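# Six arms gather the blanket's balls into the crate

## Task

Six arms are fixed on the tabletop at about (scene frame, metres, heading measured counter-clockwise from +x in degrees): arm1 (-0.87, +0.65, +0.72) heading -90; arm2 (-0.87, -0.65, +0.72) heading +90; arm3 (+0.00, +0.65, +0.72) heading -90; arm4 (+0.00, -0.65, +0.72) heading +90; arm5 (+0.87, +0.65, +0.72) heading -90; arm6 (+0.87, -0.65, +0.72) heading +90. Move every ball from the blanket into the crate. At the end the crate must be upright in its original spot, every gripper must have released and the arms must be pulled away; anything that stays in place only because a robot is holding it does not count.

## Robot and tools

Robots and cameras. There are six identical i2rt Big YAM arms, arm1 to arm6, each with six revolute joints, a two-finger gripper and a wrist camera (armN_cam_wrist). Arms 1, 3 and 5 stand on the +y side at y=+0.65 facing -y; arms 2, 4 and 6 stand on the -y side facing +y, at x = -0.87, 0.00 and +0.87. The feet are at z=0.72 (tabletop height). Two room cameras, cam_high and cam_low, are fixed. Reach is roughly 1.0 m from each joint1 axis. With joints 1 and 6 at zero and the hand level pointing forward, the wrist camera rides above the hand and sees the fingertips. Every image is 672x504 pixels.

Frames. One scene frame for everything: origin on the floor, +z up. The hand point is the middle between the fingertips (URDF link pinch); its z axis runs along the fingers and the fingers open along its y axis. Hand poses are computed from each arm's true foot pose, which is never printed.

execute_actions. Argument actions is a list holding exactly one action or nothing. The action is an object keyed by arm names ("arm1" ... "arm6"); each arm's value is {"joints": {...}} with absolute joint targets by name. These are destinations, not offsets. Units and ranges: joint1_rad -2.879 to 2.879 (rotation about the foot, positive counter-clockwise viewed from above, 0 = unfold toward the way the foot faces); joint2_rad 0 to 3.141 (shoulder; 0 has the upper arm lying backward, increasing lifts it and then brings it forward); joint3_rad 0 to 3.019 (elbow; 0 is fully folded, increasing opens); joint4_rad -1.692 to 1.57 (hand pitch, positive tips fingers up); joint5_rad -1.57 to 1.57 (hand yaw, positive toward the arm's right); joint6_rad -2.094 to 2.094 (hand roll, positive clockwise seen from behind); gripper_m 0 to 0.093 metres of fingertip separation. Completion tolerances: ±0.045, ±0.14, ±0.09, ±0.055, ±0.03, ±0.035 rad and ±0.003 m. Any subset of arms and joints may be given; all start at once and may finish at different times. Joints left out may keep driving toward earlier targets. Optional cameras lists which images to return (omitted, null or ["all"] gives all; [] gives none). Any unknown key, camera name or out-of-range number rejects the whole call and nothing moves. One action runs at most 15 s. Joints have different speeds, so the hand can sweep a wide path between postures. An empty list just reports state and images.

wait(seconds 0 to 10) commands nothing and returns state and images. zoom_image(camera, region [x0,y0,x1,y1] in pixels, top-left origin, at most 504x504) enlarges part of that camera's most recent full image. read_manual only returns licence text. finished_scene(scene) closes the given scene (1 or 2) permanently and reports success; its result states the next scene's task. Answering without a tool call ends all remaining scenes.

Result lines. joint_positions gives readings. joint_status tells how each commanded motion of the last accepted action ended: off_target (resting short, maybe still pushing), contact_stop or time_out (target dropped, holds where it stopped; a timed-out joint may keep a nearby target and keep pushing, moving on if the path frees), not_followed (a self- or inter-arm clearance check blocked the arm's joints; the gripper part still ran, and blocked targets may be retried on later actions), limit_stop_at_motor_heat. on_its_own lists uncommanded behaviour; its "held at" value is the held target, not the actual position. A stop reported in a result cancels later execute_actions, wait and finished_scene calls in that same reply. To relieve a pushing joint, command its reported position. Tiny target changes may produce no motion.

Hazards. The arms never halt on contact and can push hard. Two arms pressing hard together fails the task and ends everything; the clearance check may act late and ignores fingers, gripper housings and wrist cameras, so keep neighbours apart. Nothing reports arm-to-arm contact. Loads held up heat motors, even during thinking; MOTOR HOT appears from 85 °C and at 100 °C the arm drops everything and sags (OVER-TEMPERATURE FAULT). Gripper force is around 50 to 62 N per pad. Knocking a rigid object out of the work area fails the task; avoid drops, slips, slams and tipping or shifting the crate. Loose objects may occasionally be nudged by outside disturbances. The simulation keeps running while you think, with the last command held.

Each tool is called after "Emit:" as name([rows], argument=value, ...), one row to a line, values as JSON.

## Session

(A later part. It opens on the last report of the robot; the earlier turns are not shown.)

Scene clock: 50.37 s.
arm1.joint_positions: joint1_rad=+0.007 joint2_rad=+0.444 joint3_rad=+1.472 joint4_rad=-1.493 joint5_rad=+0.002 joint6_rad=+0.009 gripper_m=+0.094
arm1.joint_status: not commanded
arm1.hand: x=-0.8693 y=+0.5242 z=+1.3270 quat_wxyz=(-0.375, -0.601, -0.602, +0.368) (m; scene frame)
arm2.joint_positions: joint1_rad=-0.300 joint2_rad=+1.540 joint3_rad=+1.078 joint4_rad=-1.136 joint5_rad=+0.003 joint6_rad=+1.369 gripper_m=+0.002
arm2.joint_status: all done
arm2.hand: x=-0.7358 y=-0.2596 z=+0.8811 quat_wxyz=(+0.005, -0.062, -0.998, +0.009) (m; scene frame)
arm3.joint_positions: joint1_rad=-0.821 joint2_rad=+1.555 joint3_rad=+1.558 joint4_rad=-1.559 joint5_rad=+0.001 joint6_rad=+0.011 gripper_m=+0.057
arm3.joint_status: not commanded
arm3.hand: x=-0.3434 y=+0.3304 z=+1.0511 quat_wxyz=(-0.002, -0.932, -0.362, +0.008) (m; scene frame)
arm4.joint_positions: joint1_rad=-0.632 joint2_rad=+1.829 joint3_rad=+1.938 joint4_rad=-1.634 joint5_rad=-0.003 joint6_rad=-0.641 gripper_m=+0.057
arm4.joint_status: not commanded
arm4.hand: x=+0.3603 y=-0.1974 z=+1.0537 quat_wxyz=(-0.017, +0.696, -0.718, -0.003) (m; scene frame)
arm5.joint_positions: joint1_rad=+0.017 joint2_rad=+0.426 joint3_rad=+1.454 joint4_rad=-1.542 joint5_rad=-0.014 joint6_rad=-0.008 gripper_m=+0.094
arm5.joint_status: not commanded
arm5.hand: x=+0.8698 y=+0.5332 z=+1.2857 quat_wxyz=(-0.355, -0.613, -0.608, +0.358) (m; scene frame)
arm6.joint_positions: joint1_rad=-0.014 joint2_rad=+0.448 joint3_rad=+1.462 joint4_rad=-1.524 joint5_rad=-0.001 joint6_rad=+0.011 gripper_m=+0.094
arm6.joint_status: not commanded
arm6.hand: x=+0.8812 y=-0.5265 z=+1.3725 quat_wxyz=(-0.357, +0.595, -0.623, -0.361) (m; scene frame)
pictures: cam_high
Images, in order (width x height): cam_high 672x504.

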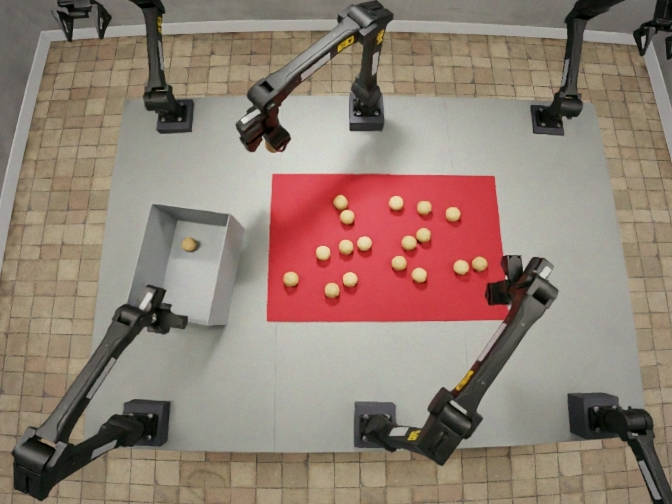

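Emit:
execute_actions([
  {"arm2":{"joints":{"joint3_rad":1.145,"joint6_rad":1.30}}},
], cameras=["cam_high"])

Emit:
zoom_image(camera="cam_high", region=[100, 170, 300, 340])

Scene clock: 52.33 s.
arm1.joint_positions: joint1_rad=+0.007 joint2_rad=+0.444 joint3_rad=+1.472 joint4_rad=-1.493 joint5_rad=+0.002 joint6_rad=+0.009 gripper_m=+0.094
arm1.joint_status: not commanded
arm1.hand: x=-0.8693 y=+0.5242 z=+1.3270 quat_wxyz=(-0.375, -0.601, -0.602, +0.368) (m; scene frame)
arm2.joint_positions: joint1_rad=-0.300 joint2_rad=+1.540 joint3_rad=+1.079 joint4_rad=-1.136 joint5_rad=+0.003 joint6_rad=+1.356 gripper_m=+0.002
arm2.joint_status: joint6_rad time_out (moved -0.013 of -0.069); the others done
arm2.on_its_own: joint6_rad reads +1.356 and still pushes toward +1.300 since a time_out
arm2.hand: x=-0.7358 y=-0.2594 z=+0.8812 quat_wxyz=(+0.005, -0.056, -0.998, +0.009) (m; scene frame)
arm3.joint_positions: joint1_rad=-0.821 joint2_rad=+1.555 joint3_rad=+1.558 joint4_rad=-1.559 joint5_rad=+0.001 joint6_rad=+0.011 gripper_m=+0.057
arm3.joint_status: not commanded
arm3.hand: x=-0.3434 y=+0.3304 z=+1.0511 quat_wxyz=(-0.002, -0.932, -0.362, +0.008) (m; scene frame)
arm4.joint_positions: joint1_rad=-0.632 joint2_rad=+1.829 joint3_rad=+1.938 joint4_rad=-1.634 joint5_rad=-0.003 joint6_rad=-0.641 gripper_m=+0.057
arm4.joint_status: not commanded
arm4.hand: x=+0.3603 y=-0.1974 z=+1.0537 quat_wxyz=(-0.017, +0.696, -0.718, -0.003) (m; scene frame)
arm5.joint_positions: joint1_rad=+0.017 joint2_rad=+0.426 joint3_rad=+1.454 joint4_rad=-1.542 joint5_rad=-0.014 joint6_rad=-0.008 gripper_m=+0.094
arm5.joint_status: not commanded
arm5.hand: x=+0.8698 y=+0.5332 z=+1.2857 quat_wxyz=(-0.355, -0.613, -0.608, +0.358) (m; scene frame)
arm6.joint_positions: joint1_rad=-0.014 joint2_rad=+0.448 joint3_rad=+1.462 joint4_rad=-1.524 joint5_rad=-0.001 joint6_rad=+0.011 gripper_m=+0.094
arm6.joint_status: not commanded
arm6.hand: x=+0.8812 y=-0.5265 z=+1.3725 quat_wxyz=(-0.357, +0.595, -0.623, -0.361) (m; scene frame)
pictures: cam_high
Images, in order (width x height): cam_high 672x504.

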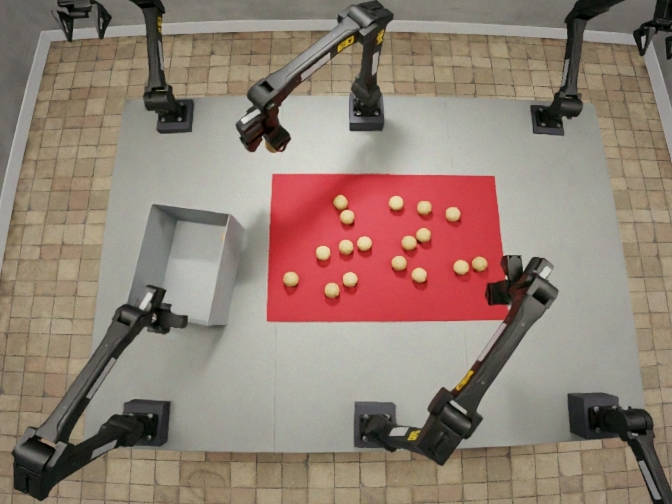

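Region (100, 170, 300, 340) of cam_high's 672x504 image, scaled by 2.520, with more detail than that image has; it fills the top 428 rows of this view, and the rest is white.

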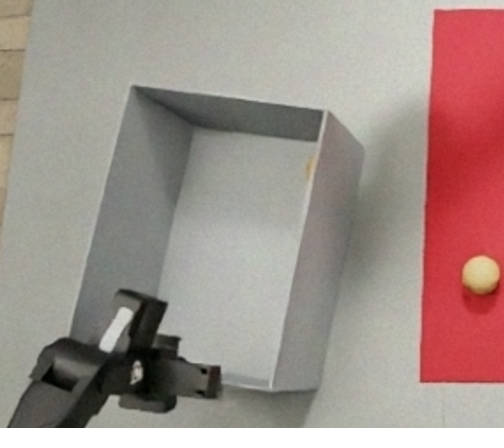

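Emit:
execute_actions([
  {"arm2":{"joints":{"joint3_rad":1.175,"joint6_rad":1.31}}},
], cameras=["cam_high"])

Emit:
zoom_image(camera="cam_high", region=[100, 170, 300, 340])

Scene clock: 54.97 s.
arm1.joint_positions: joint1_rad=+0.007 joint2_rad=+0.444 joint3_rad=+1.472 joint4_rad=-1.493 joint5_rad=+0.002 joint6_rad=+0.009 gripper_m=+0.094
arm1.joint_status: not commanded
arm1.hand: x=-0.8693 y=+0.5242 z=+1.3270 quat_wxyz=(-0.375, -0.601, -0.602, +0.368) (m; scene frame)
arm2.joint_positions: joint1_rad=-0.300 joint2_rad=+1.541 joint3_rad=+1.096 joint4_rad=-1.140 joint5_rad=+0.003 joint6_rad=+1.351 gripper_m=+0.002
arm2.joint_status: joint6_rad time_out (moved -0.005 of -0.046); the others done
arm2.on_its_own: joint6_rad reads +1.351 and still pushes toward +1.310 since a time_out
arm2.hand: x=-0.7338 y=-0.2538 z=+0.8865 quat_wxyz=(+0.004, -0.053, -0.999, +0.003) (m; scene frame)
arm3.joint_positions: joint1_rad=-0.821 joint2_rad=+1.555 joint3_rad=+1.558 joint4_rad=-1.559 joint5_rad=+0.001 joint6_rad=+0.011 gripper_m=+0.057
arm3.joint_status: not commanded
arm3.hand: x=-0.3434 y=+0.3304 z=+1.0511 quat_wxyz=(-0.002, -0.932, -0.362, +0.008) (m; scene frame)
arm4.joint_positions: joint1_rad=-0.632 joint2_rad=+1.829 joint3_rad=+1.938 joint4_rad=-1.634 joint5_rad=-0.003 joint6_rad=-0.641 gripper_m=+0.057
arm4.joint_status: not commanded
arm4.hand: x=+0.3603 y=-0.1974 z=+1.0537 quat_wxyz=(-0.017, +0.696, -0.718, -0.003) (m; scene frame)
arm5.joint_positions: joint1_rad=+0.017 joint2_rad=+0.426 joint3_rad=+1.454 joint4_rad=-1.542 joint5_rad=-0.014 joint6_rad=-0.008 gripper_m=+0.094
arm5.joint_status: not commanded
arm5.hand: x=+0.8698 y=+0.5332 z=+1.2857 quat_wxyz=(-0.355, -0.613, -0.608, +0.358) (m; scene frame)
arm6.joint_positions: joint1_rad=-0.014 joint2_rad=+0.448 joint3_rad=+1.462 joint4_rad=-1.524 joint5_rad=-0.001 joint6_rad=+0.011 gripper_m=+0.094
arm6.joint_status: not commanded
arm6.hand: x=+0.8812 y=-0.5265 z=+1.3725 quat_wxyz=(-0.357, +0.595, -0.623, -0.361) (m; scene frame)
pictures: cam_high
Images, in order (width x height): cam_high 672x504.

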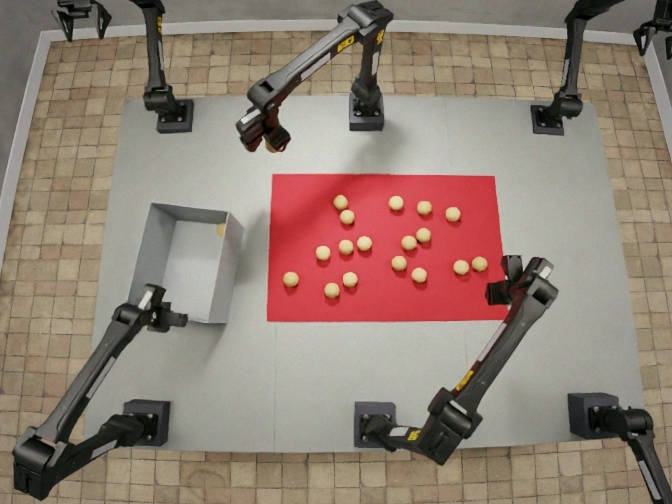

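Region (100, 170, 300, 340) of cam_high's 672x504 image, scaled by 2.520, with more detail than that image has; it fills the top 428 rows of this view, and the rest is white.

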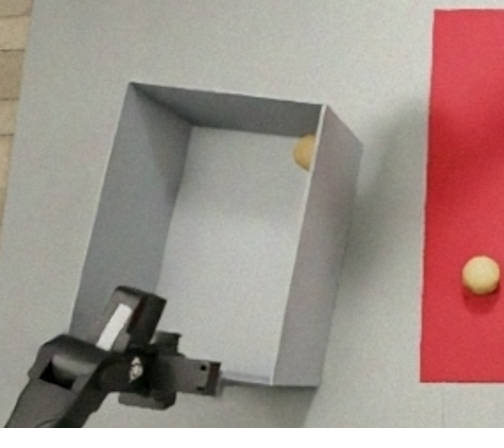

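Emit:
execute_actions([
  {"arm2":{"joints":{"gripper_m":0.093,"joint6_rad":1.351,"joint3_rad":1.11}}},
], cameras=[])

Emit:
execute_actions([
  {"arm2":{"joints":{"joint2_rad":1.433,"joint3_rad":1.44,"joint4_rad":-1.566}}},
], cameras=["cam_high"])

Emit:
zoom_image(camera="cam_high", region=[100, 170, 300, 340])

Scene clock: 56.60 s.
arm1.joint_positions: joint1_rad=+0.007 joint2_rad=+0.444 joint3_rad=+1.472 joint4_rad=-1.493 joint5_rad=+0.002 joint6_rad=+0.009 gripper_m=+0.094
arm1.joint_status: not commanded
arm1.hand: x=-0.8693 y=+0.5242 z=+1.3270 quat_wxyz=(-0.375, -0.601, -0.602, +0.368) (m; scene frame)
arm2.joint_positions: joint1_rad=-0.300 joint2_rad=+1.529 joint3_rad=+1.098 joint4_rad=-1.141 joint5_rad=+0.002 joint6_rad=+1.347 gripper_m=+0.093
arm2.joint_status: all done
arm2.hand: x=-0.7335 y=-0.2529 z=+0.8923 quat_wxyz=(+0.002, -0.051, -0.999, -0.003) (m; scene frame)
arm3.joint_positions: joint1_rad=-0.821 joint2_rad=+1.555 joint3_rad=+1.558 joint4_rad=-1.559 joint5_rad=+0.001 joint6_rad=+0.011 gripper_m=+0.057
arm3.joint_status: not commanded
arm3.hand: x=-0.3434 y=+0.3304 z=+1.0511 quat_wxyz=(-0.002, -0.932, -0.362, +0.008) (m; scene frame)
arm4.joint_positions: joint1_rad=-0.632 joint2_rad=+1.829 joint3_rad=+1.938 joint4_rad=-1.634 joint5_rad=-0.003 joint6_rad=-0.641 gripper_m=+0.057
arm4.joint_status: not commanded
arm4.hand: x=+0.3603 y=-0.1974 z=+1.0537 quat_wxyz=(-0.017, +0.696, -0.718, -0.003) (m; scene frame)
arm5.joint_positions: joint1_rad=+0.017 joint2_rad=+0.426 joint3_rad=+1.454 joint4_rad=-1.542 joint5_rad=-0.014 joint6_rad=-0.008 gripper_m=+0.094
arm5.joint_status: not commanded
arm5.hand: x=+0.8698 y=+0.5332 z=+1.2857 quat_wxyz=(-0.355, -0.613, -0.608, +0.358) (m; scene frame)
arm6.joint_positions: joint1_rad=-0.014 joint2_rad=+0.448 joint3_rad=+1.462 joint4_rad=-1.524 joint5_rad=-0.001 joint6_rad=+0.011 gripper_m=+0.094
arm6.joint_status: not commanded
arm6.hand: x=+0.8812 y=-0.5265 z=+1.3725 quat_wxyz=(-0.357, +0.595, -0.623, -0.361) (m; scene frame)
pictures: none
No camera images: the call's "cameras" was empty. Leave "cameras" out to get every camera's image.

Scene clock: 57.77 s.
arm1.joint_positions: joint1_rad=+0.007 joint2_rad=+0.444 joint3_rad=+1.472 joint4_rad=-1.493 joint5_rad=+0.002 joint6_rad=+0.009 gripper_m=+0.094
arm1.joint_status: not commanded
arm1.hand: x=-0.8693 y=+0.5242 z=+1.3270 quat_wxyz=(-0.375, -0.601, -0.602, +0.368) (m; scene frame)
arm2.joint_positions: joint1_rad=-0.300 joint2_rad=+1.421 joint3_rad=+1.411 joint4_rad=-1.556 joint5_rad=+0.002 joint6_rad=+1.347 gripper_m=+0.093
arm2.joint_status: all done
arm2.hand: x=-0.7342 y=-0.2588 z=+1.0514 quat_wxyz=(+0.001, -0.051, -0.999, -0.006) (m; scene frame)
arm3.joint_positions: joint1_rad=-0.821 joint2_rad=+1.555 joint3_rad=+1.558 joint4_rad=-1.559 joint5_rad=+0.001 joint6_rad=+0.011 gripper_m=+0.057
arm3.joint_status: not commanded
arm3.hand: x=-0.3434 y=+0.3304 z=+1.0511 quat_wxyz=(-0.002, -0.932, -0.362, +0.008) (m; scene frame)
arm4.joint_positions: joint1_rad=-0.632 joint2_rad=+1.829 joint3_rad=+1.938 joint4_rad=-1.634 joint5_rad=-0.003 joint6_rad=-0.641 gripper_m=+0.057
arm4.joint_status: not commanded
arm4.hand: x=+0.3603 y=-0.1974 z=+1.0537 quat_wxyz=(-0.017, +0.696, -0.718, -0.003) (m; scene frame)
arm5.joint_positions: joint1_rad=+0.017 joint2_rad=+0.426 joint3_rad=+1.454 joint4_rad=-1.542 joint5_rad=-0.014 joint6_rad=-0.008 gripper_m=+0.094
arm5.joint_status: not commanded
arm5.hand: x=+0.8698 y=+0.5332 z=+1.2857 quat_wxyz=(-0.355, -0.613, -0.608, +0.358) (m; scene frame)
arm6.joint_positions: joint1_rad=-0.014 joint2_rad=+0.448 joint3_rad=+1.462 joint4_rad=-1.524 joint5_rad=-0.001 joint6_rad=+0.011 gripper_m=+0.094
arm6.joint_status: not commanded
arm6.hand: x=+0.8812 y=-0.5265 z=+1.3725 quat_wxyz=(-0.357, +0.595, -0.623, -0.361) (m; scene frame)
pictures: cam_high
Images, in order (width x height): cam_high 672x504.

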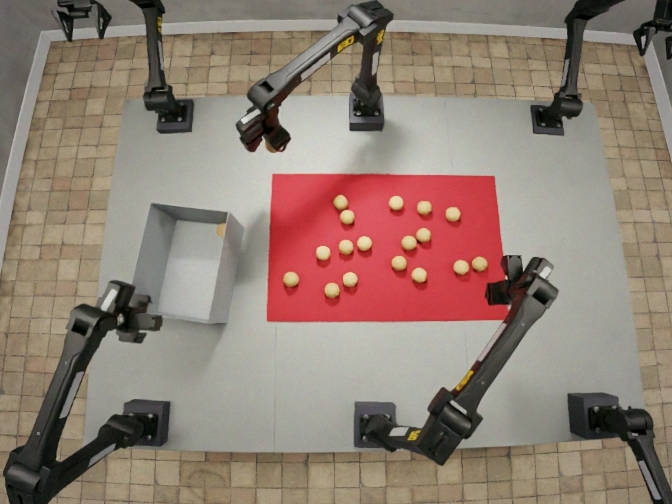

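Region (100, 170, 300, 340) of cam_high's 672x504 image, scaled by 2.520, with more detail than that image has; it fills the top 428 rows of this view, and the rest is white.

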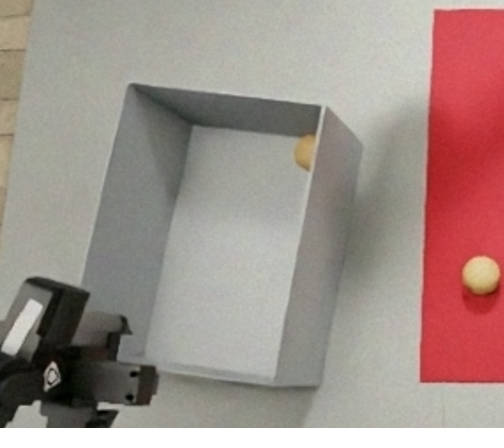

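Emit:
execute_actions([
  {"arm3":{"joints":{"joint1_rad":-0.815,"joint3_rad":2.57,"joint4_rad":-0.906}},"arm2":{"joints":{"joint1_rad":-0.759,"joint3_rad":2.32,"joint4_rad":-1.279,"joint6_rad":0}}},
], cameras=["cam_high"])

Emit:
execute_actions([
  {"arm3":{"joints":{"joint2_rad":2.40}},"arm2":{"joints":{"joint2_rad":2.40}}},
], cameras=["arm2_cam_wrist","arm3_cam_wrist","cam_high","cam_low"])

Scene clock: 64.97 s.
arm1.joint_positions: joint1_rad=+0.007 joint2_rad=+0.444 joint3_rad=+1.472 joint4_rad=-1.493 joint5_rad=+0.002 joint6_rad=+0.009 gripper_m=+0.094
arm1.joint_status: not commanded
arm1.hand: x=-0.8693 y=+0.5242 z=+1.3270 quat_wxyz=(-0.375, -0.601, -0.602, +0.368) (m; scene frame)
arm2.joint_positions: joint1_rad=-0.769 joint2_rad=+1.430 joint3_rad=+2.304 joint4_rad=-1.287 joint5_rad=+0.000 joint6_rad=+0.013 gripper_m=+0.093
arm2.joint_status: all done
arm2.hand: x=-0.5039 y=-0.3016 z=+1.4931 quat_wxyz=(-0.504, +0.309, -0.778, -0.214) (m; scene frame)
arm3.joint_positions: joint1_rad=-0.821 joint2_rad=+1.554 joint3_rad=+2.559 joint4_rad=-0.926 joint5_rad=+0.001 joint6_rad=+0.011 gripper_m=+0.057
arm3.joint_status: all done
arm3.hand: x=-0.3892 y=+0.2874 z=+1.6378 quat_wxyz=(-0.273, -0.632, -0.245, +0.683) (m; scene frame)
arm4.joint_positions: joint1_rad=-0.632 joint2_rad=+1.829 joint3_rad=+1.938 joint4_rad=-1.634 joint5_rad=-0.003 joint6_rad=-0.641 gripper_m=+0.057
arm4.joint_status: not commanded
arm4.hand: x=+0.3603 y=-0.1974 z=+1.0537 quat_wxyz=(-0.017, +0.696, -0.718, -0.003) (m; scene frame)
arm5.joint_positions: joint1_rad=+0.017 joint2_rad=+0.426 joint3_rad=+1.454 joint4_rad=-1.542 joint5_rad=-0.014 joint6_rad=-0.008 gripper_m=+0.094
arm5.joint_status: not commanded
arm5.hand: x=+0.8698 y=+0.5332 z=+1.2857 quat_wxyz=(-0.355, -0.613, -0.608, +0.358) (m; scene frame)
arm6.joint_positions: joint1_rad=-0.014 joint2_rad=+0.448 joint3_rad=+1.462 joint4_rad=-1.524 joint5_rad=-0.001 joint6_rad=+0.011 gripper_m=+0.094
arm6.joint_status: not commanded
arm6.hand: x=+0.8812 y=-0.5265 z=+1.3725 quat_wxyz=(-0.357, +0.595, -0.623, -0.361) (m; scene frame)
pictures: cam_high
Images, in order (width x height): cam_high 672x504.

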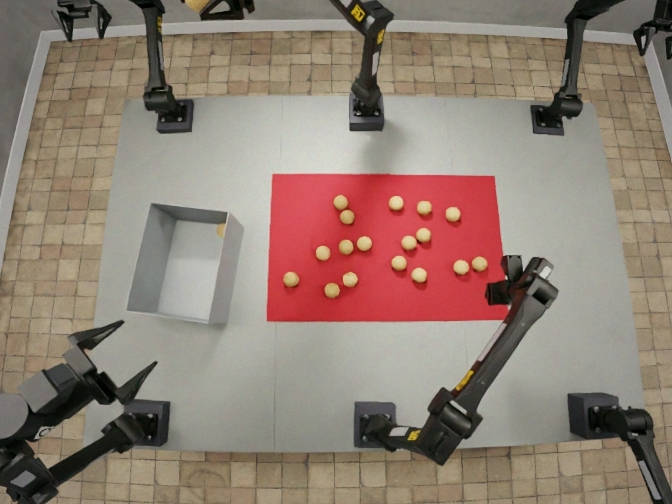

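Scene clock: 67.17 s.
arm1.joint_positions: joint1_rad=+0.007 joint2_rad=+0.444 joint3_rad=+1.472 joint4_rad=-1.493 joint5_rad=+0.002 joint6_rad=+0.009 gripper_m=+0.094
arm1.joint_status: not commanded
arm1.hand: x=-0.8693 y=+0.5242 z=+1.3270 quat_wxyz=(-0.375, -0.601, -0.602, +0.368) (m; scene frame)
arm2.joint_positions: joint1_rad=-0.769 joint2_rad=+2.384 joint3_rad=+2.284 joint4_rad=-1.279 joint5_rad=+0.000 joint6_rad=+0.012 gripper_m=+0.093
arm2.joint_status: all done
arm2.hand: x=-0.3191 y=-0.1115 z=+0.8466 quat_wxyz=(-0.087, +0.370, -0.924, -0.042) (m; scene frame)
arm3.joint_positions: joint1_rad=-0.821 joint2_rad=+2.379 joint3_rad=+2.538 joint4_rad=-0.914 joint5_rad=+0.001 joint6_rad=+0.011 gripper_m=+0.057
arm3.joint_status: all done
arm3.hand: x=-0.6572 y=+0.0374 z=+1.0211 quat_wxyz=(-0.147, -0.856, -0.332, +0.369) (m; scene frame)
arm4.joint_positions: joint1_rad=-0.632 joint2_rad=+1.829 joint3_rad=+1.938 joint4_rad=-1.634 joint5_rad=-0.003 joint6_rad=-0.641 gripper_m=+0.057
arm4.joint_status: not commanded
arm4.hand: x=+0.3603 y=-0.1974 z=+1.0537 quat_wxyz=(-0.017, +0.696, -0.718, -0.003) (m; scene frame)
arm5.joint_positions: joint1_rad=+0.017 joint2_rad=+0.426 joint3_rad=+1.454 joint4_rad=-1.542 joint5_rad=-0.014 joint6_rad=-0.008 gripper_m=+0.094
arm5.joint_status: not commanded
arm5.hand: x=+0.8698 y=+0.5332 z=+1.2857 quat_wxyz=(-0.355, -0.613, -0.608, +0.358) (m; scene frame)
arm6.joint_positions: joint1_rad=-0.014 joint2_rad=+0.448 joint3_rad=+1.462 joint4_rad=-1.524 joint5_rad=-0.001 joint6_rad=+0.011 gripper_m=+0.094
arm6.joint_status: not commanded
arm6.hand: x=+0.8812 y=-0.5265 z=+1.3725 quat_wxyz=(-0.357, +0.595, -0.623, -0.361) (m; scene frame)
pictures: arm2_cam_wrist, arm3_cam_wrist, cam_high, cam_low
Images, in order (width x height): arm2_cam_wrist 672x504, arm3_cam_wrist 672x504, cam_high 672x504, cam_low 672x504.

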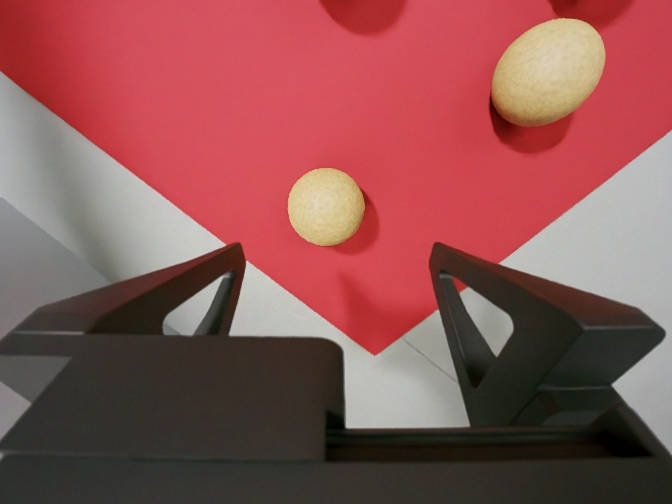

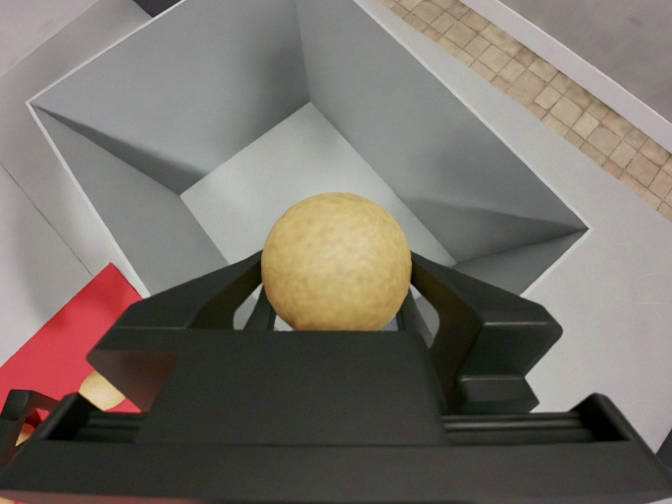

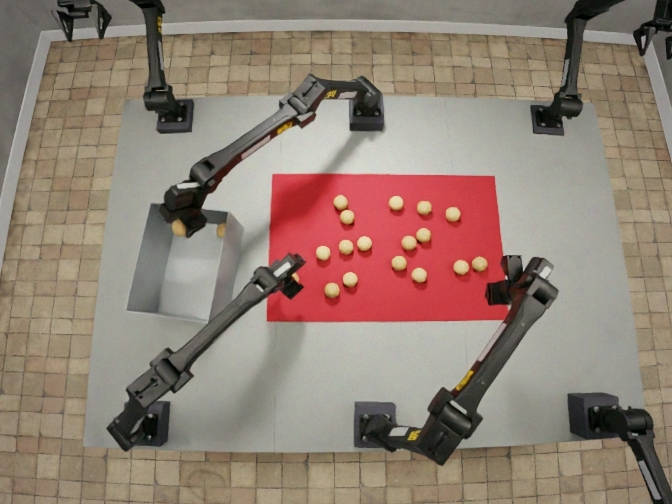

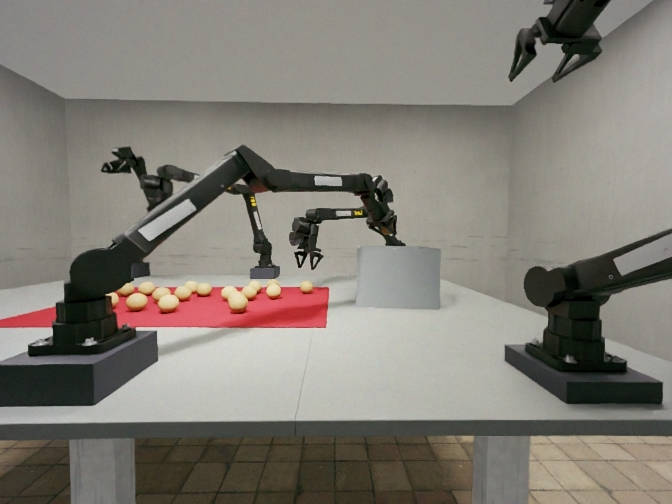

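Emit:
execute_actions([
  {"arm3":{"joints":{"joint2_rad":2.58}},"arm2":{"joints":{"joint1_rad":-0.75,"joint2_rad":2.48,"joint3_rad":2.197,"joint4_rad":-1.11}}},
], cameras=["arm2_cam_wrist","arm3_cam_wrist","cam_high","cam_low"])

Scene clock: 69.50 s.
arm1.joint_positions: joint1_rad=+0.007 joint2_rad=+0.444 joint3_rad=+1.472 joint4_rad=-1.493 joint5_rad=+0.002 joint6_rad=+0.009 gripper_m=+0.094
arm1.joint_status: not commanded
arm1.hand: x=-0.8693 y=+0.5242 z=+1.3270 quat_wxyz=(-0.375, -0.601, -0.602, +0.368) (m; scene frame)
arm2.joint_positions: joint1_rad=-0.757 joint2_rad=+2.478 joint3_rad=+2.187 joint4_rad=-1.122 joint5_rad=+0.000 joint6_rad=+0.012 gripper_m=+0.093
arm2.joint_status: all done
arm2.hand: x=-0.3285 y=-0.1074 z=+0.7426 quat_wxyz=(-0.072, +0.376, -0.923, -0.036) (m; scene frame)
arm3.joint_positions: joint1_rad=-0.818 joint2_rad=+2.581 joint3_rad=+2.544 joint4_rad=-0.914 joint5_rad=+0.002 joint6_rad=+0.011 gripper_m=+0.057
arm3.joint_status: all done
arm3.hand: x=-0.6584 y=+0.0317 z=+0.8459 quat_wxyz=(-0.113, -0.887, -0.346, +0.284) (m; scene frame)
arm4.joint_positions: joint1_rad=-0.632 joint2_rad=+1.829 joint3_rad=+1.938 joint4_rad=-1.634 joint5_rad=-0.003 joint6_rad=-0.641 gripper_m=+0.057
arm4.joint_status: not commanded
arm4.hand: x=+0.3603 y=-0.1974 z=+1.0537 quat_wxyz=(-0.017, +0.696, -0.718, -0.003) (m; scene frame)
arm5.joint_positions: joint1_rad=+0.017 joint2_rad=+0.426 joint3_rad=+1.454 joint4_rad=-1.542 joint5_rad=-0.014 joint6_rad=-0.008 gripper_m=+0.094
arm5.joint_status: not commanded
arm5.hand: x=+0.8698 y=+0.5332 z=+1.2857 quat_wxyz=(-0.355, -0.613, -0.608, +0.358) (m; scene frame)
arm6.joint_positions: joint1_rad=-0.014 joint2_rad=+0.448 joint3_rad=+1.462 joint4_rad=-1.524 joint5_rad=-0.001 joint6_rad=+0.011 gripper_m=+0.094
arm6.joint_status: not commanded
arm6.hand: x=+0.8812 y=-0.5265 z=+1.3725 quat_wxyz=(-0.357, +0.595, -0.623, -0.361) (m; scene frame)
pictures: arm2_cam_wrist, arm3_cam_wrist, cam_high, cam_low
Images, in order (width x height): arm2_cam_wrist 672x504, arm3_cam_wrist 672x504, cam_high 672x504, cam_low 672x504.

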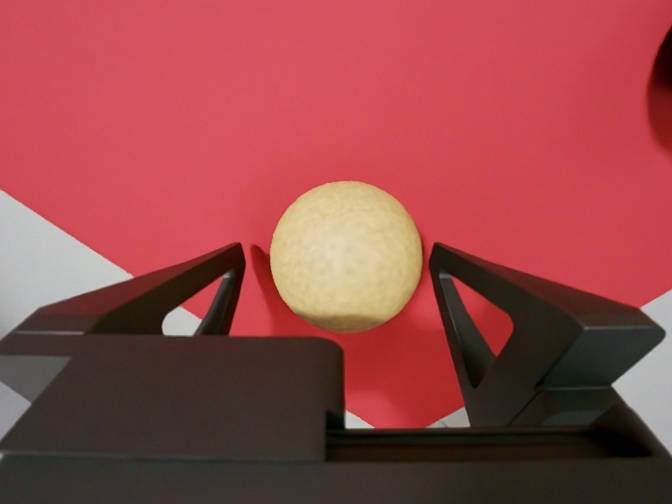

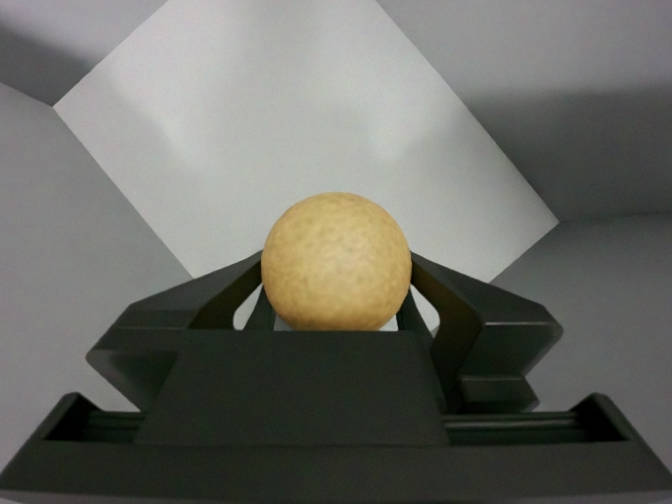

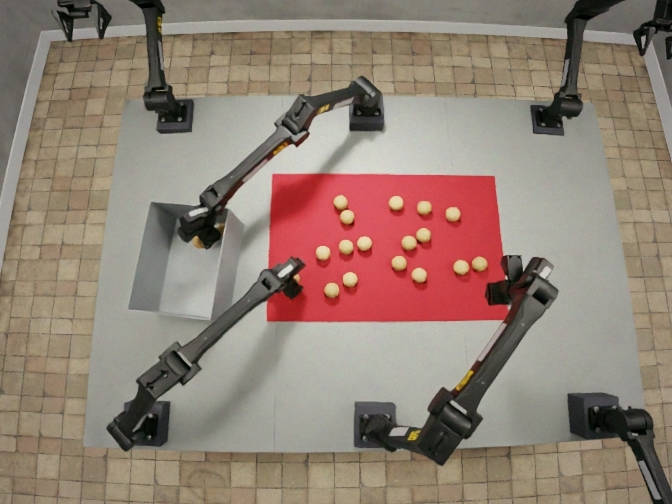

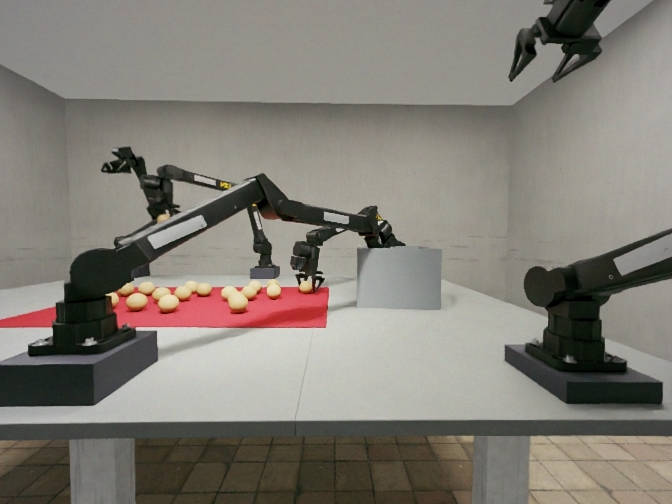

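Close arm2, open arm3.

Emit:
execute_actions([
  {"arm3":{"joints":{"gripper_m":0.093}},"arm2":{"joints":{"gripper_m":0.05}}},
], cameras=["arm2_cam_wrist","arm3_cam_wrist","cam_high"])

Scene clock: 70.27 s.
arm1.joint_positions: joint1_rad=+0.007 joint2_rad=+0.444 joint3_rad=+1.472 joint4_rad=-1.493 joint5_rad=+0.002 joint6_rad=+0.009 gripper_m=+0.094
arm1.joint_status: not commanded
arm1.hand: x=-0.8693 y=+0.5242 z=+1.3270 quat_wxyz=(-0.375, -0.601, -0.602, +0.368) (m; scene frame)
arm2.joint_positions: joint1_rad=-0.757 joint2_rad=+2.478 joint3_rad=+2.187 joint4_rad=-1.122 joint5_rad=+0.000 joint6_rad=+0.012 gripper_m=+0.057
arm2.joint_status: gripper_m off_target (ended at +0.057, target +0.050)
arm2.hand: x=-0.3285 y=-0.1074 z=+0.7426 quat_wxyz=(-0.072, +0.376, -0.923, -0.036) (m; scene frame)
arm3.joint_positions: joint1_rad=-0.818 joint2_rad=+2.581 joint3_rad=+2.544 joint4_rad=-0.914 joint5_rad=+0.002 joint6_rad=+0.011 gripper_m=+0.093
arm3.joint_status: all done
arm3.hand: x=-0.6584 y=+0.0317 z=+0.8459 quat_wxyz=(-0.113, -0.887, -0.346, +0.284) (m; scene frame)
arm4.joint_positions: joint1_rad=-0.632 joint2_rad=+1.829 joint3_rad=+1.938 joint4_rad=-1.634 joint5_rad=-0.003 joint6_rad=-0.641 gripper_m=+0.057
arm4.joint_status: not commanded
arm4.hand: x=+0.3603 y=-0.1974 z=+1.0537 quat_wxyz=(-0.017, +0.696, -0.718, -0.003) (m; scene frame)
arm5.joint_positions: joint1_rad=+0.017 joint2_rad=+0.426 joint3_rad=+1.454 joint4_rad=-1.542 joint5_rad=-0.014 joint6_rad=-0.008 gripper_m=+0.094
arm5.joint_status: not commanded
arm5.hand: x=+0.8698 y=+0.5332 z=+1.2857 quat_wxyz=(-0.355, -0.613, -0.608, +0.358) (m; scene frame)
arm6.joint_positions: joint1_rad=-0.014 joint2_rad=+0.448 joint3_rad=+1.462 joint4_rad=-1.524 joint5_rad=-0.001 joint6_rad=+0.011 gripper_m=+0.094
arm6.joint_status: not commanded
arm6.hand: x=+0.8812 y=-0.5265 z=+1.3725 quat_wxyz=(-0.357, +0.595, -0.623, -0.361) (m; scene frame)
pictures: arm2_cam_wrist, arm3_cam_wrist, cam_high
Images, in order (width x height): arm2_cam_wrist 672x504, arm3_cam_wrist 672x504, cam_high 672x504.

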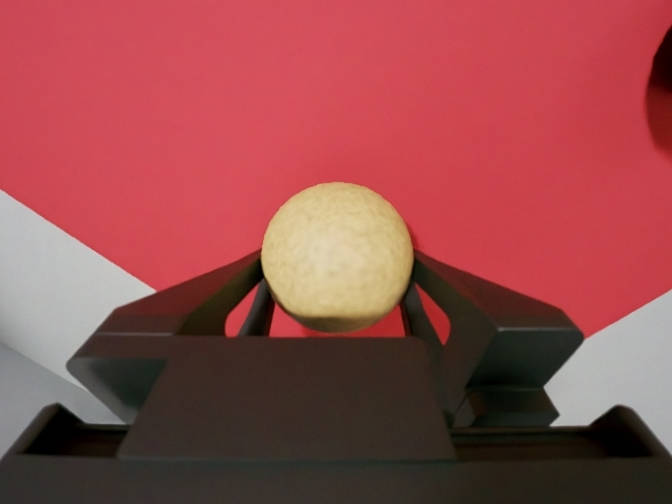

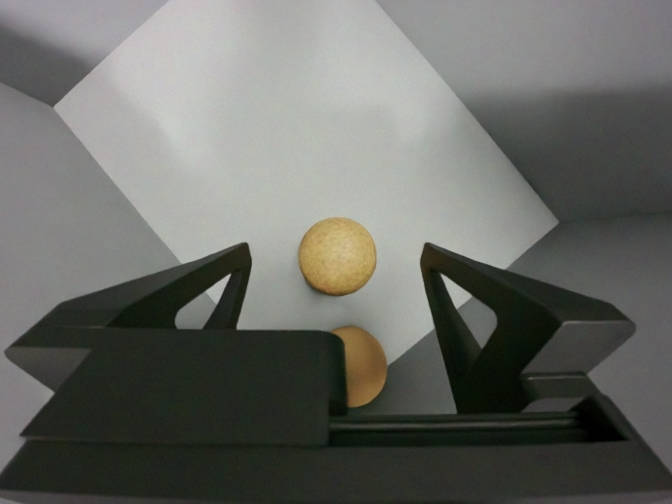

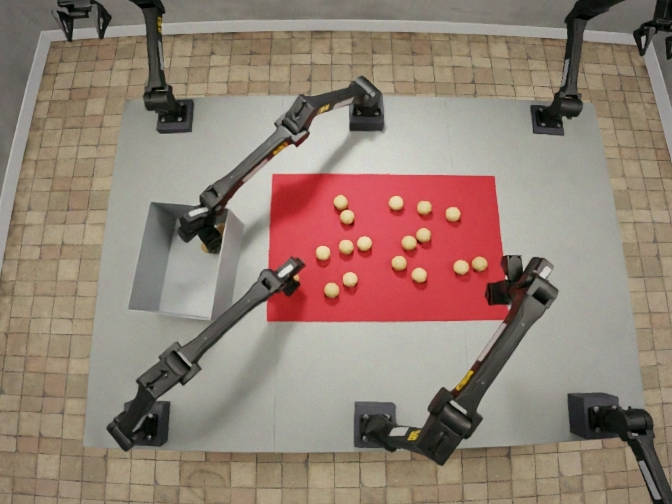

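Emit:
execute_actions([
  {"arm3":{"joints":{"joint2_rad":2.3}},"arm2":{"joints":{"joint2_rad":1.9}}},
], cameras=[])

Emit:
execute_actions([
  {"arm3":{"joints":{"joint1_rad":-0.274,"joint2_rad":1.637,"joint3_rad":1.09,"joint4_rad":-1.005,"joint6_rad":-0.71}},"arm2":{"joints":{"joint1_rad":-0.133,"joint2_rad":1.761,"joint3_rad":1.91,"joint4_rad":-1.61}}},
], cameras=["arm2_cam_wrist","arm3_cam_wrist","cam_high"])

Scene clock: 74.23 s.
arm1.joint_positions: joint1_rad=+0.007 joint2_rad=+0.444 joint3_rad=+1.472 joint4_rad=-1.493 joint5_rad=+0.002 joint6_rad=+0.009 gripper_m=+0.094
arm1.joint_status: not commanded
arm1.hand: x=-0.8693 y=+0.5242 z=+1.3270 quat_wxyz=(-0.375, -0.601, -0.602, +0.368) (m; scene frame)
arm2.joint_positions: joint1_rad=-0.757 joint2_rad=+1.906 joint3_rad=+2.180 joint4_rad=-1.115 joint5_rad=+0.000 joint6_rad=+0.012 gripper_m=+0.057
arm2.joint_status: all done
arm2.hand: x=-0.3432 y=-0.1281 z=+1.1703 quat_wxyz=(-0.328, +0.351, -0.865, -0.143) (m; scene frame)
arm3.joint_positions: joint1_rad=-0.818 joint2_rad=+2.300 joint3_rad=+2.566 joint4_rad=-0.914 joint5_rad=+0.002 joint6_rad=+0.011 gripper_m=+0.093
arm3.joint_status: all done
arm3.hand: x=-0.6480 y=+0.0415 z=+1.1058 quat_wxyz=(-0.166, -0.834, -0.325, +0.414) (m; scene frame)
arm4.joint_positions: joint1_rad=-0.632 joint2_rad=+1.829 joint3_rad=+1.938 joint4_rad=-1.634 joint5_rad=-0.003 joint6_rad=-0.641 gripper_m=+0.057
arm4.joint_status: not commanded
arm4.hand: x=+0.3603 y=-0.1974 z=+1.0537 quat_wxyz=(-0.017, +0.696, -0.718, -0.003) (m; scene frame)
arm5.joint_positions: joint1_rad=+0.017 joint2_rad=+0.426 joint3_rad=+1.454 joint4_rad=-1.542 joint5_rad=-0.014 joint6_rad=-0.008 gripper_m=+0.094
arm5.joint_status: not commanded
arm5.hand: x=+0.8698 y=+0.5332 z=+1.2857 quat_wxyz=(-0.355, -0.613, -0.608, +0.358) (m; scene frame)
arm6.joint_positions: joint1_rad=-0.014 joint2_rad=+0.448 joint3_rad=+1.462 joint4_rad=-1.524 joint5_rad=-0.001 joint6_rad=+0.011 gripper_m=+0.094
arm6.joint_status: not commanded
arm6.hand: x=+0.8812 y=-0.5265 z=+1.3725 quat_wxyz=(-0.357, +0.595, -0.623, -0.361) (m; scene frame)
pictures: none
No camera images: the call's "cameras" was empty. Leave "cameras" out to get every camera's image.

Scene clock: 76.17 s.
arm1.joint_positions: joint1_rad=+0.007 joint2_rad=+0.444 joint3_rad=+1.472 joint4_rad=-1.493 joint5_rad=+0.002 joint6_rad=+0.009 gripper_m=+0.094
arm1.joint_status: not commanded
arm1.hand: x=-0.8693 y=+0.5242 z=+1.3270 quat_wxyz=(-0.375, -0.601, -0.602, +0.368) (m; scene frame)
arm2.joint_positions: joint1_rad=-0.128 joint2_rad=+1.766 joint3_rad=+1.901 joint4_rad=-1.600 joint5_rad=-0.001 joint6_rad=+0.010 gripper_m=+0.057
arm2.joint_status: all done
arm2.hand: x=-0.7809 y=-0.0929 z=+1.0832 quat_wxyz=(-0.040, +0.646, -0.762, -0.040) (m; scene frame)
arm3.joint_positions: joint1_rad=-0.283 joint2_rad=+1.638 joint3_rad=+1.089 joint4_rad=-0.995 joint5_rad=+0.001 joint6_rad=-0.698 gripper_m=+0.093
arm3.joint_status: all done
arm3.hand: x=-0.1250 y=+0.2204 z=+0.8439 quat_wxyz=(-0.003, -0.546, -0.838, +0.014) (m; scene frame)
arm4.joint_positions: joint1_rad=-0.632 joint2_rad=+1.829 joint3_rad=+1.938 joint4_rad=-1.634 joint5_rad=-0.003 joint6_rad=-0.641 gripper_m=+0.057
arm4.joint_status: not commanded
arm4.hand: x=+0.3603 y=-0.1974 z=+1.0537 quat_wxyz=(-0.017, +0.696, -0.718, -0.003) (m; scene frame)
arm5.joint_positions: joint1_rad=+0.017 joint2_rad=+0.426 joint3_rad=+1.454 joint4_rad=-1.542 joint5_rad=-0.014 joint6_rad=-0.008 gripper_m=+0.094
arm5.joint_status: not commanded
arm5.hand: x=+0.8698 y=+0.5332 z=+1.2857 quat_wxyz=(-0.355, -0.613, -0.608, +0.358) (m; scene frame)
arm6.joint_positions: joint1_rad=-0.014 joint2_rad=+0.448 joint3_rad=+1.462 joint4_rad=-1.524 joint5_rad=-0.001 joint6_rad=+0.011 gripper_m=+0.094
arm6.joint_status: not commanded
arm6.hand: x=+0.8812 y=-0.5265 z=+1.3725 quat_wxyz=(-0.357, +0.595, -0.623, -0.361) (m; scene frame)
pictures: arm2_cam_wrist, arm3_cam_wrist, cam_high
Images, in order (width x height): arm2_cam_wrist 672x504, arm3_cam_wrist 672x504, cam_high 672x504.

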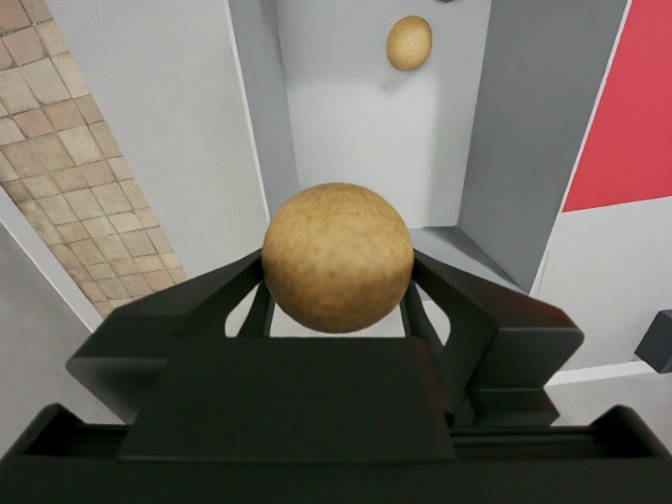

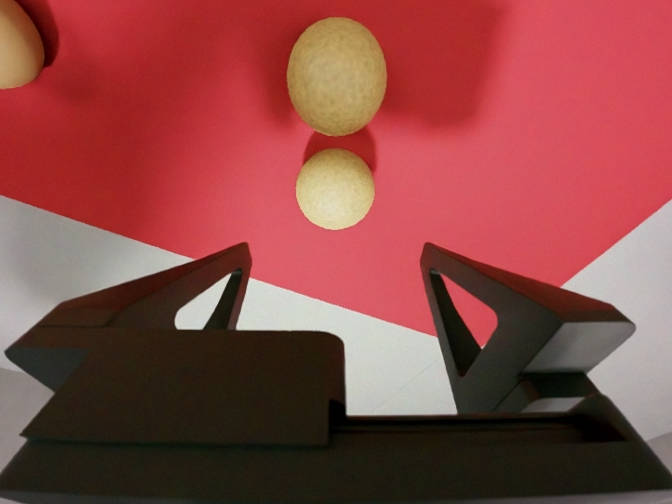

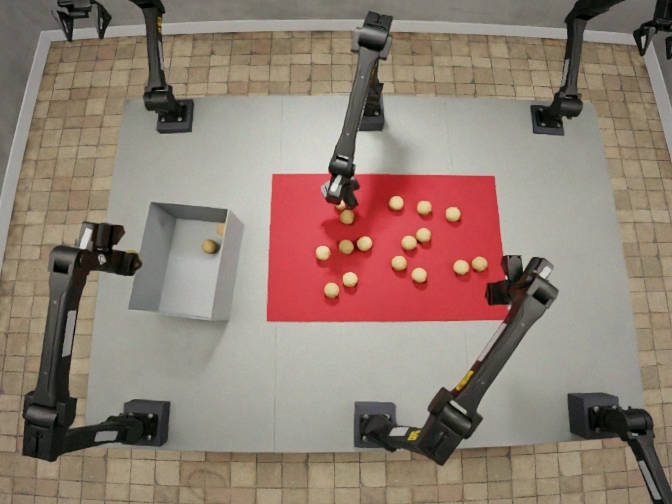

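Emit:
execute_actions([
  {"arm3":{"joints":{"joint2_rad":1.815,"joint3_rad":1.015,"joint4_rad":-0.77}},"arm2":{"joints":{"joint1_rad":-0.185,"joint2_rad":1.985,"joint3_rad":1.48,"joint4_rad":-1.015}}},
], cameras=["arm2_cam_wrist","arm3_cam_wrist"])

Scene clock: 78.47 s.
arm1.joint_positions: joint1_rad=+0.007 joint2_rad=+0.444 joint3_rad=+1.472 joint4_rad=-1.493 joint5_rad=+0.002 joint6_rad=+0.009 gripper_m=+0.094
arm1.joint_status: not commanded
arm1.hand: x=-0.8693 y=+0.5242 z=+1.3270 quat_wxyz=(-0.375, -0.601, -0.602, +0.368) (m; scene frame)
arm2.joint_positions: joint1_rad=-0.188 joint2_rad=+1.976 joint3_rad=+1.449 joint4_rad=-1.025 joint5_rad=-0.001 joint6_rad=+0.010 gripper_m=+0.057
arm2.joint_status: all done
arm2.hand: x=-0.7484 y=-0.0952 z=+0.8012 quat_wxyz=(-0.007, +0.623, -0.782, -0.011) (m; scene frame)
arm3.joint_positions: joint1_rad=-0.283 joint2_rad=+1.816 joint3_rad=+1.015 joint4_rad=-0.788 joint5_rad=+0.002 joint6_rad=-0.699 gripper_m=+0.093
arm3.joint_status: all done
arm3.hand: x=-0.1232 y=+0.2265 z=+0.7466 quat_wxyz=(+0.004, -0.545, -0.838, -0.008) (m; scene frame)
arm4.joint_positions: joint1_rad=-0.632 joint2_rad=+1.829 joint3_rad=+1.938 joint4_rad=-1.634 joint5_rad=-0.003 joint6_rad=-0.641 gripper_m=+0.057
arm4.joint_status: not commanded
arm4.hand: x=+0.3603 y=-0.1974 z=+1.0537 quat_wxyz=(-0.017, +0.696, -0.718, -0.003) (m; scene frame)
arm5.joint_positions: joint1_rad=+0.017 joint2_rad=+0.426 joint3_rad=+1.454 joint4_rad=-1.542 joint5_rad=-0.014 joint6_rad=-0.008 gripper_m=+0.094
arm5.joint_status: not commanded
arm5.hand: x=+0.8698 y=+0.5332 z=+1.2857 quat_wxyz=(-0.355, -0.613, -0.608, +0.358) (m; scene frame)
arm6.joint_positions: joint1_rad=-0.014 joint2_rad=+0.448 joint3_rad=+1.462 joint4_rad=-1.524 joint5_rad=-0.001 joint6_rad=+0.011 gripper_m=+0.094
arm6.joint_status: not commanded
arm6.hand: x=+0.8812 y=-0.5265 z=+1.3725 quat_wxyz=(-0.357, +0.595, -0.623, -0.361) (m; scene frame)
pictures: arm2_cam_wrist, arm3_cam_wrist
Images, in order (width x height): arm2_cam_wrist 672x504, arm3_cam_wrist 672x504.

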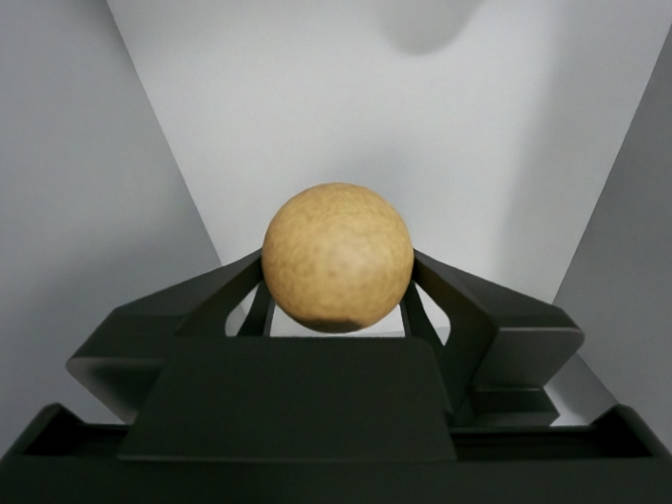

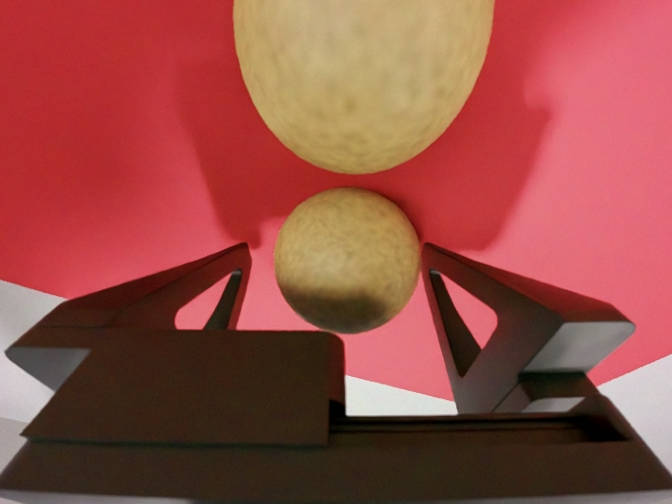

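Emit:
execute_actions([
  {"arm3":{"joints":{"gripper_m":0.05}},"arm2":{"joints":{"gripper_m":0.093}}},
], cameras=["arm3_cam_wrist"])

Scene clock: 79.27 s.
arm1.joint_positions: joint1_rad=+0.007 joint2_rad=+0.444 joint3_rad=+1.472 joint4_rad=-1.493 joint5_rad=+0.002 joint6_rad=+0.009 gripper_m=+0.094
arm1.joint_status: not commanded
arm1.hand: x=-0.8693 y=+0.5242 z=+1.3270 quat_wxyz=(-0.375, -0.601, -0.602, +0.368) (m; scene frame)
arm2.joint_positions: joint1_rad=-0.188 joint2_rad=+1.976 joint3_rad=+1.449 joint4_rad=-1.025 joint5_rad=-0.001 joint6_rad=+0.010 gripper_m=+0.093
arm2.joint_status: all done
arm2.hand: x=-0.7484 y=-0.0952 z=+0.8012 quat_wxyz=(-0.007, +0.623, -0.782, -0.011) (m; scene frame)
arm3.joint_positions: joint1_rad=-0.283 joint2_rad=+1.816 joint3_rad=+1.015 joint4_rad=-0.788 joint5_rad=+0.001 joint6_rad=-0.699 gripper_m=+0.057
arm3.joint_status: gripper_m off_target (ended at +0.057, target +0.050)
arm3.hand: x=-0.1231 y=+0.2264 z=+0.7466 quat_wxyz=(+0.004, -0.545, -0.838, -0.008) (m; scene frame)
arm4.joint_positions: joint1_rad=-0.632 joint2_rad=+1.829 joint3_rad=+1.938 joint4_rad=-1.634 joint5_rad=-0.003 joint6_rad=-0.641 gripper_m=+0.057
arm4.joint_status: not commanded
arm4.hand: x=+0.3603 y=-0.1974 z=+1.0537 quat_wxyz=(-0.017, +0.696, -0.718, -0.003) (m; scene frame)
arm5.joint_positions: joint1_rad=+0.017 joint2_rad=+0.426 joint3_rad=+1.454 joint4_rad=-1.542 joint5_rad=-0.014 joint6_rad=-0.008 gripper_m=+0.094
arm5.joint_status: not commanded
arm5.hand: x=+0.8698 y=+0.5332 z=+1.2857 quat_wxyz=(-0.355, -0.613, -0.608, +0.358) (m; scene frame)
arm6.joint_positions: joint1_rad=-0.014 joint2_rad=+0.448 joint3_rad=+1.462 joint4_rad=-1.524 joint5_rad=-0.001 joint6_rad=+0.011 gripper_m=+0.094
arm6.joint_status: not commanded
arm6.hand: x=+0.8812 y=-0.5265 z=+1.3725 quat_wxyz=(-0.357, +0.595, -0.623, -0.361) (m; scene frame)
pictures: arm3_cam_wrist
Images, in order (width x height): arm3_cam_wrist 672x504.

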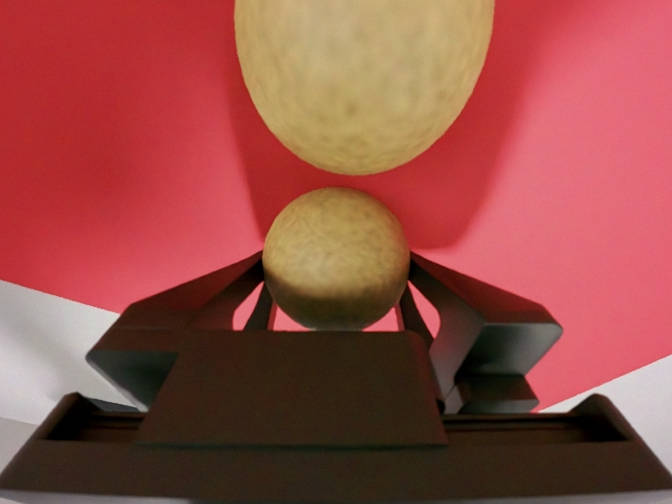

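Emit:
execute_actions([
  {"arm3":{"joints":{"joint2_rad":1.505,"joint3_rad":1.59,"joint4_rad":-1.64}},"arm2":{"joints":{"joint2_rad":1.78,"joint3_rad":1.93,"joint4_rad":-1.61}},"arm4":{"joints":{"joint1_rad":0.45,"joint6_rad":0}}},
], cameras=["cam_high"])

Scene clock: 82.77 s.
arm1.joint_positions: joint1_rad=+0.007 joint2_rad=+0.444 joint3_rad=+1.472 joint4_rad=-1.493 joint5_rad=+0.002 joint6_rad=+0.009 gripper_m=+0.094
arm1.joint_status: not commanded
arm1.hand: x=-0.8693 y=+0.5242 z=+1.3270 quat_wxyz=(-0.375, -0.601, -0.602, +0.368) (m; scene frame)
arm2.joint_positions: joint1_rad=-0.188 joint2_rad=+1.782 joint3_rad=+1.922 joint4_rad=-1.600 joint5_rad=-0.001 joint6_rad=+0.010 gripper_m=+0.093
arm2.joint_status: all done
arm2.hand: x=-0.7458 y=-0.0929 z=+1.0828 quat_wxyz=(-0.043, +0.622, -0.781, -0.040) (m; scene frame)
arm3.joint_positions: joint1_rad=-0.283 joint2_rad=+1.504 joint3_rad=+1.565 joint4_rad=-1.622 joint5_rad=+0.001 joint6_rad=-0.699 gripper_m=+0.057
arm3.joint_status: all done
arm3.hand: x=-0.1246 y=+0.2200 z=+1.0758 quat_wxyz=(+0.000, -0.545, -0.839, +0.006) (m; scene frame)
arm4.joint_positions: joint1_rad=+0.461 joint2_rad=+1.829 joint3_rad=+1.938 joint4_rad=-1.634 joint5_rad=-0.001 joint6_rad=-0.010 gripper_m=+0.057
arm4.joint_status: all done
arm4.hand: x=-0.2323 y=-0.1217 z=+1.0565 quat_wxyz=(-0.006, +0.841, -0.540, -0.019) (m; scene frame)
arm5.joint_positions: joint1_rad=+0.017 joint2_rad=+0.426 joint3_rad=+1.454 joint4_rad=-1.542 joint5_rad=-0.014 joint6_rad=-0.008 gripper_m=+0.094
arm5.joint_status: not commanded
arm5.hand: x=+0.8698 y=+0.5332 z=+1.2857 quat_wxyz=(-0.355, -0.613, -0.608, +0.358) (m; scene frame)
arm6.joint_positions: joint1_rad=-0.014 joint2_rad=+0.448 joint3_rad=+1.462 joint4_rad=-1.524 joint5_rad=-0.001 joint6_rad=+0.011 gripper_m=+0.094
arm6.joint_status: not commanded
arm6.hand: x=+0.8812 y=-0.5265 z=+1.3725 quat_wxyz=(-0.357, +0.595, -0.623, -0.361) (m; scene frame)
pictures: cam_high
Images, in order (width x height): cam_high 672x504.

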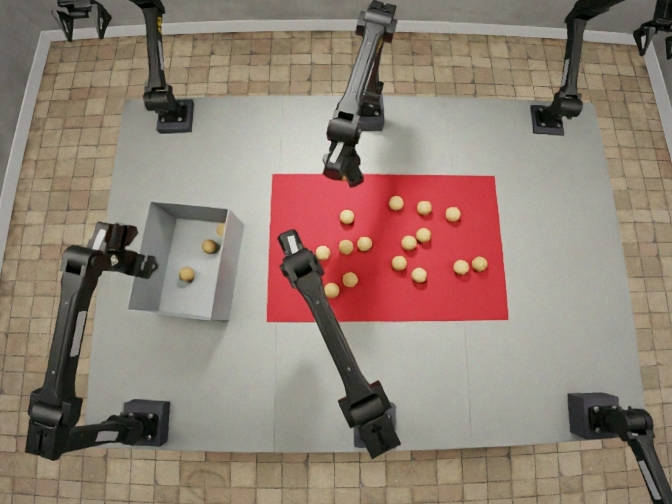

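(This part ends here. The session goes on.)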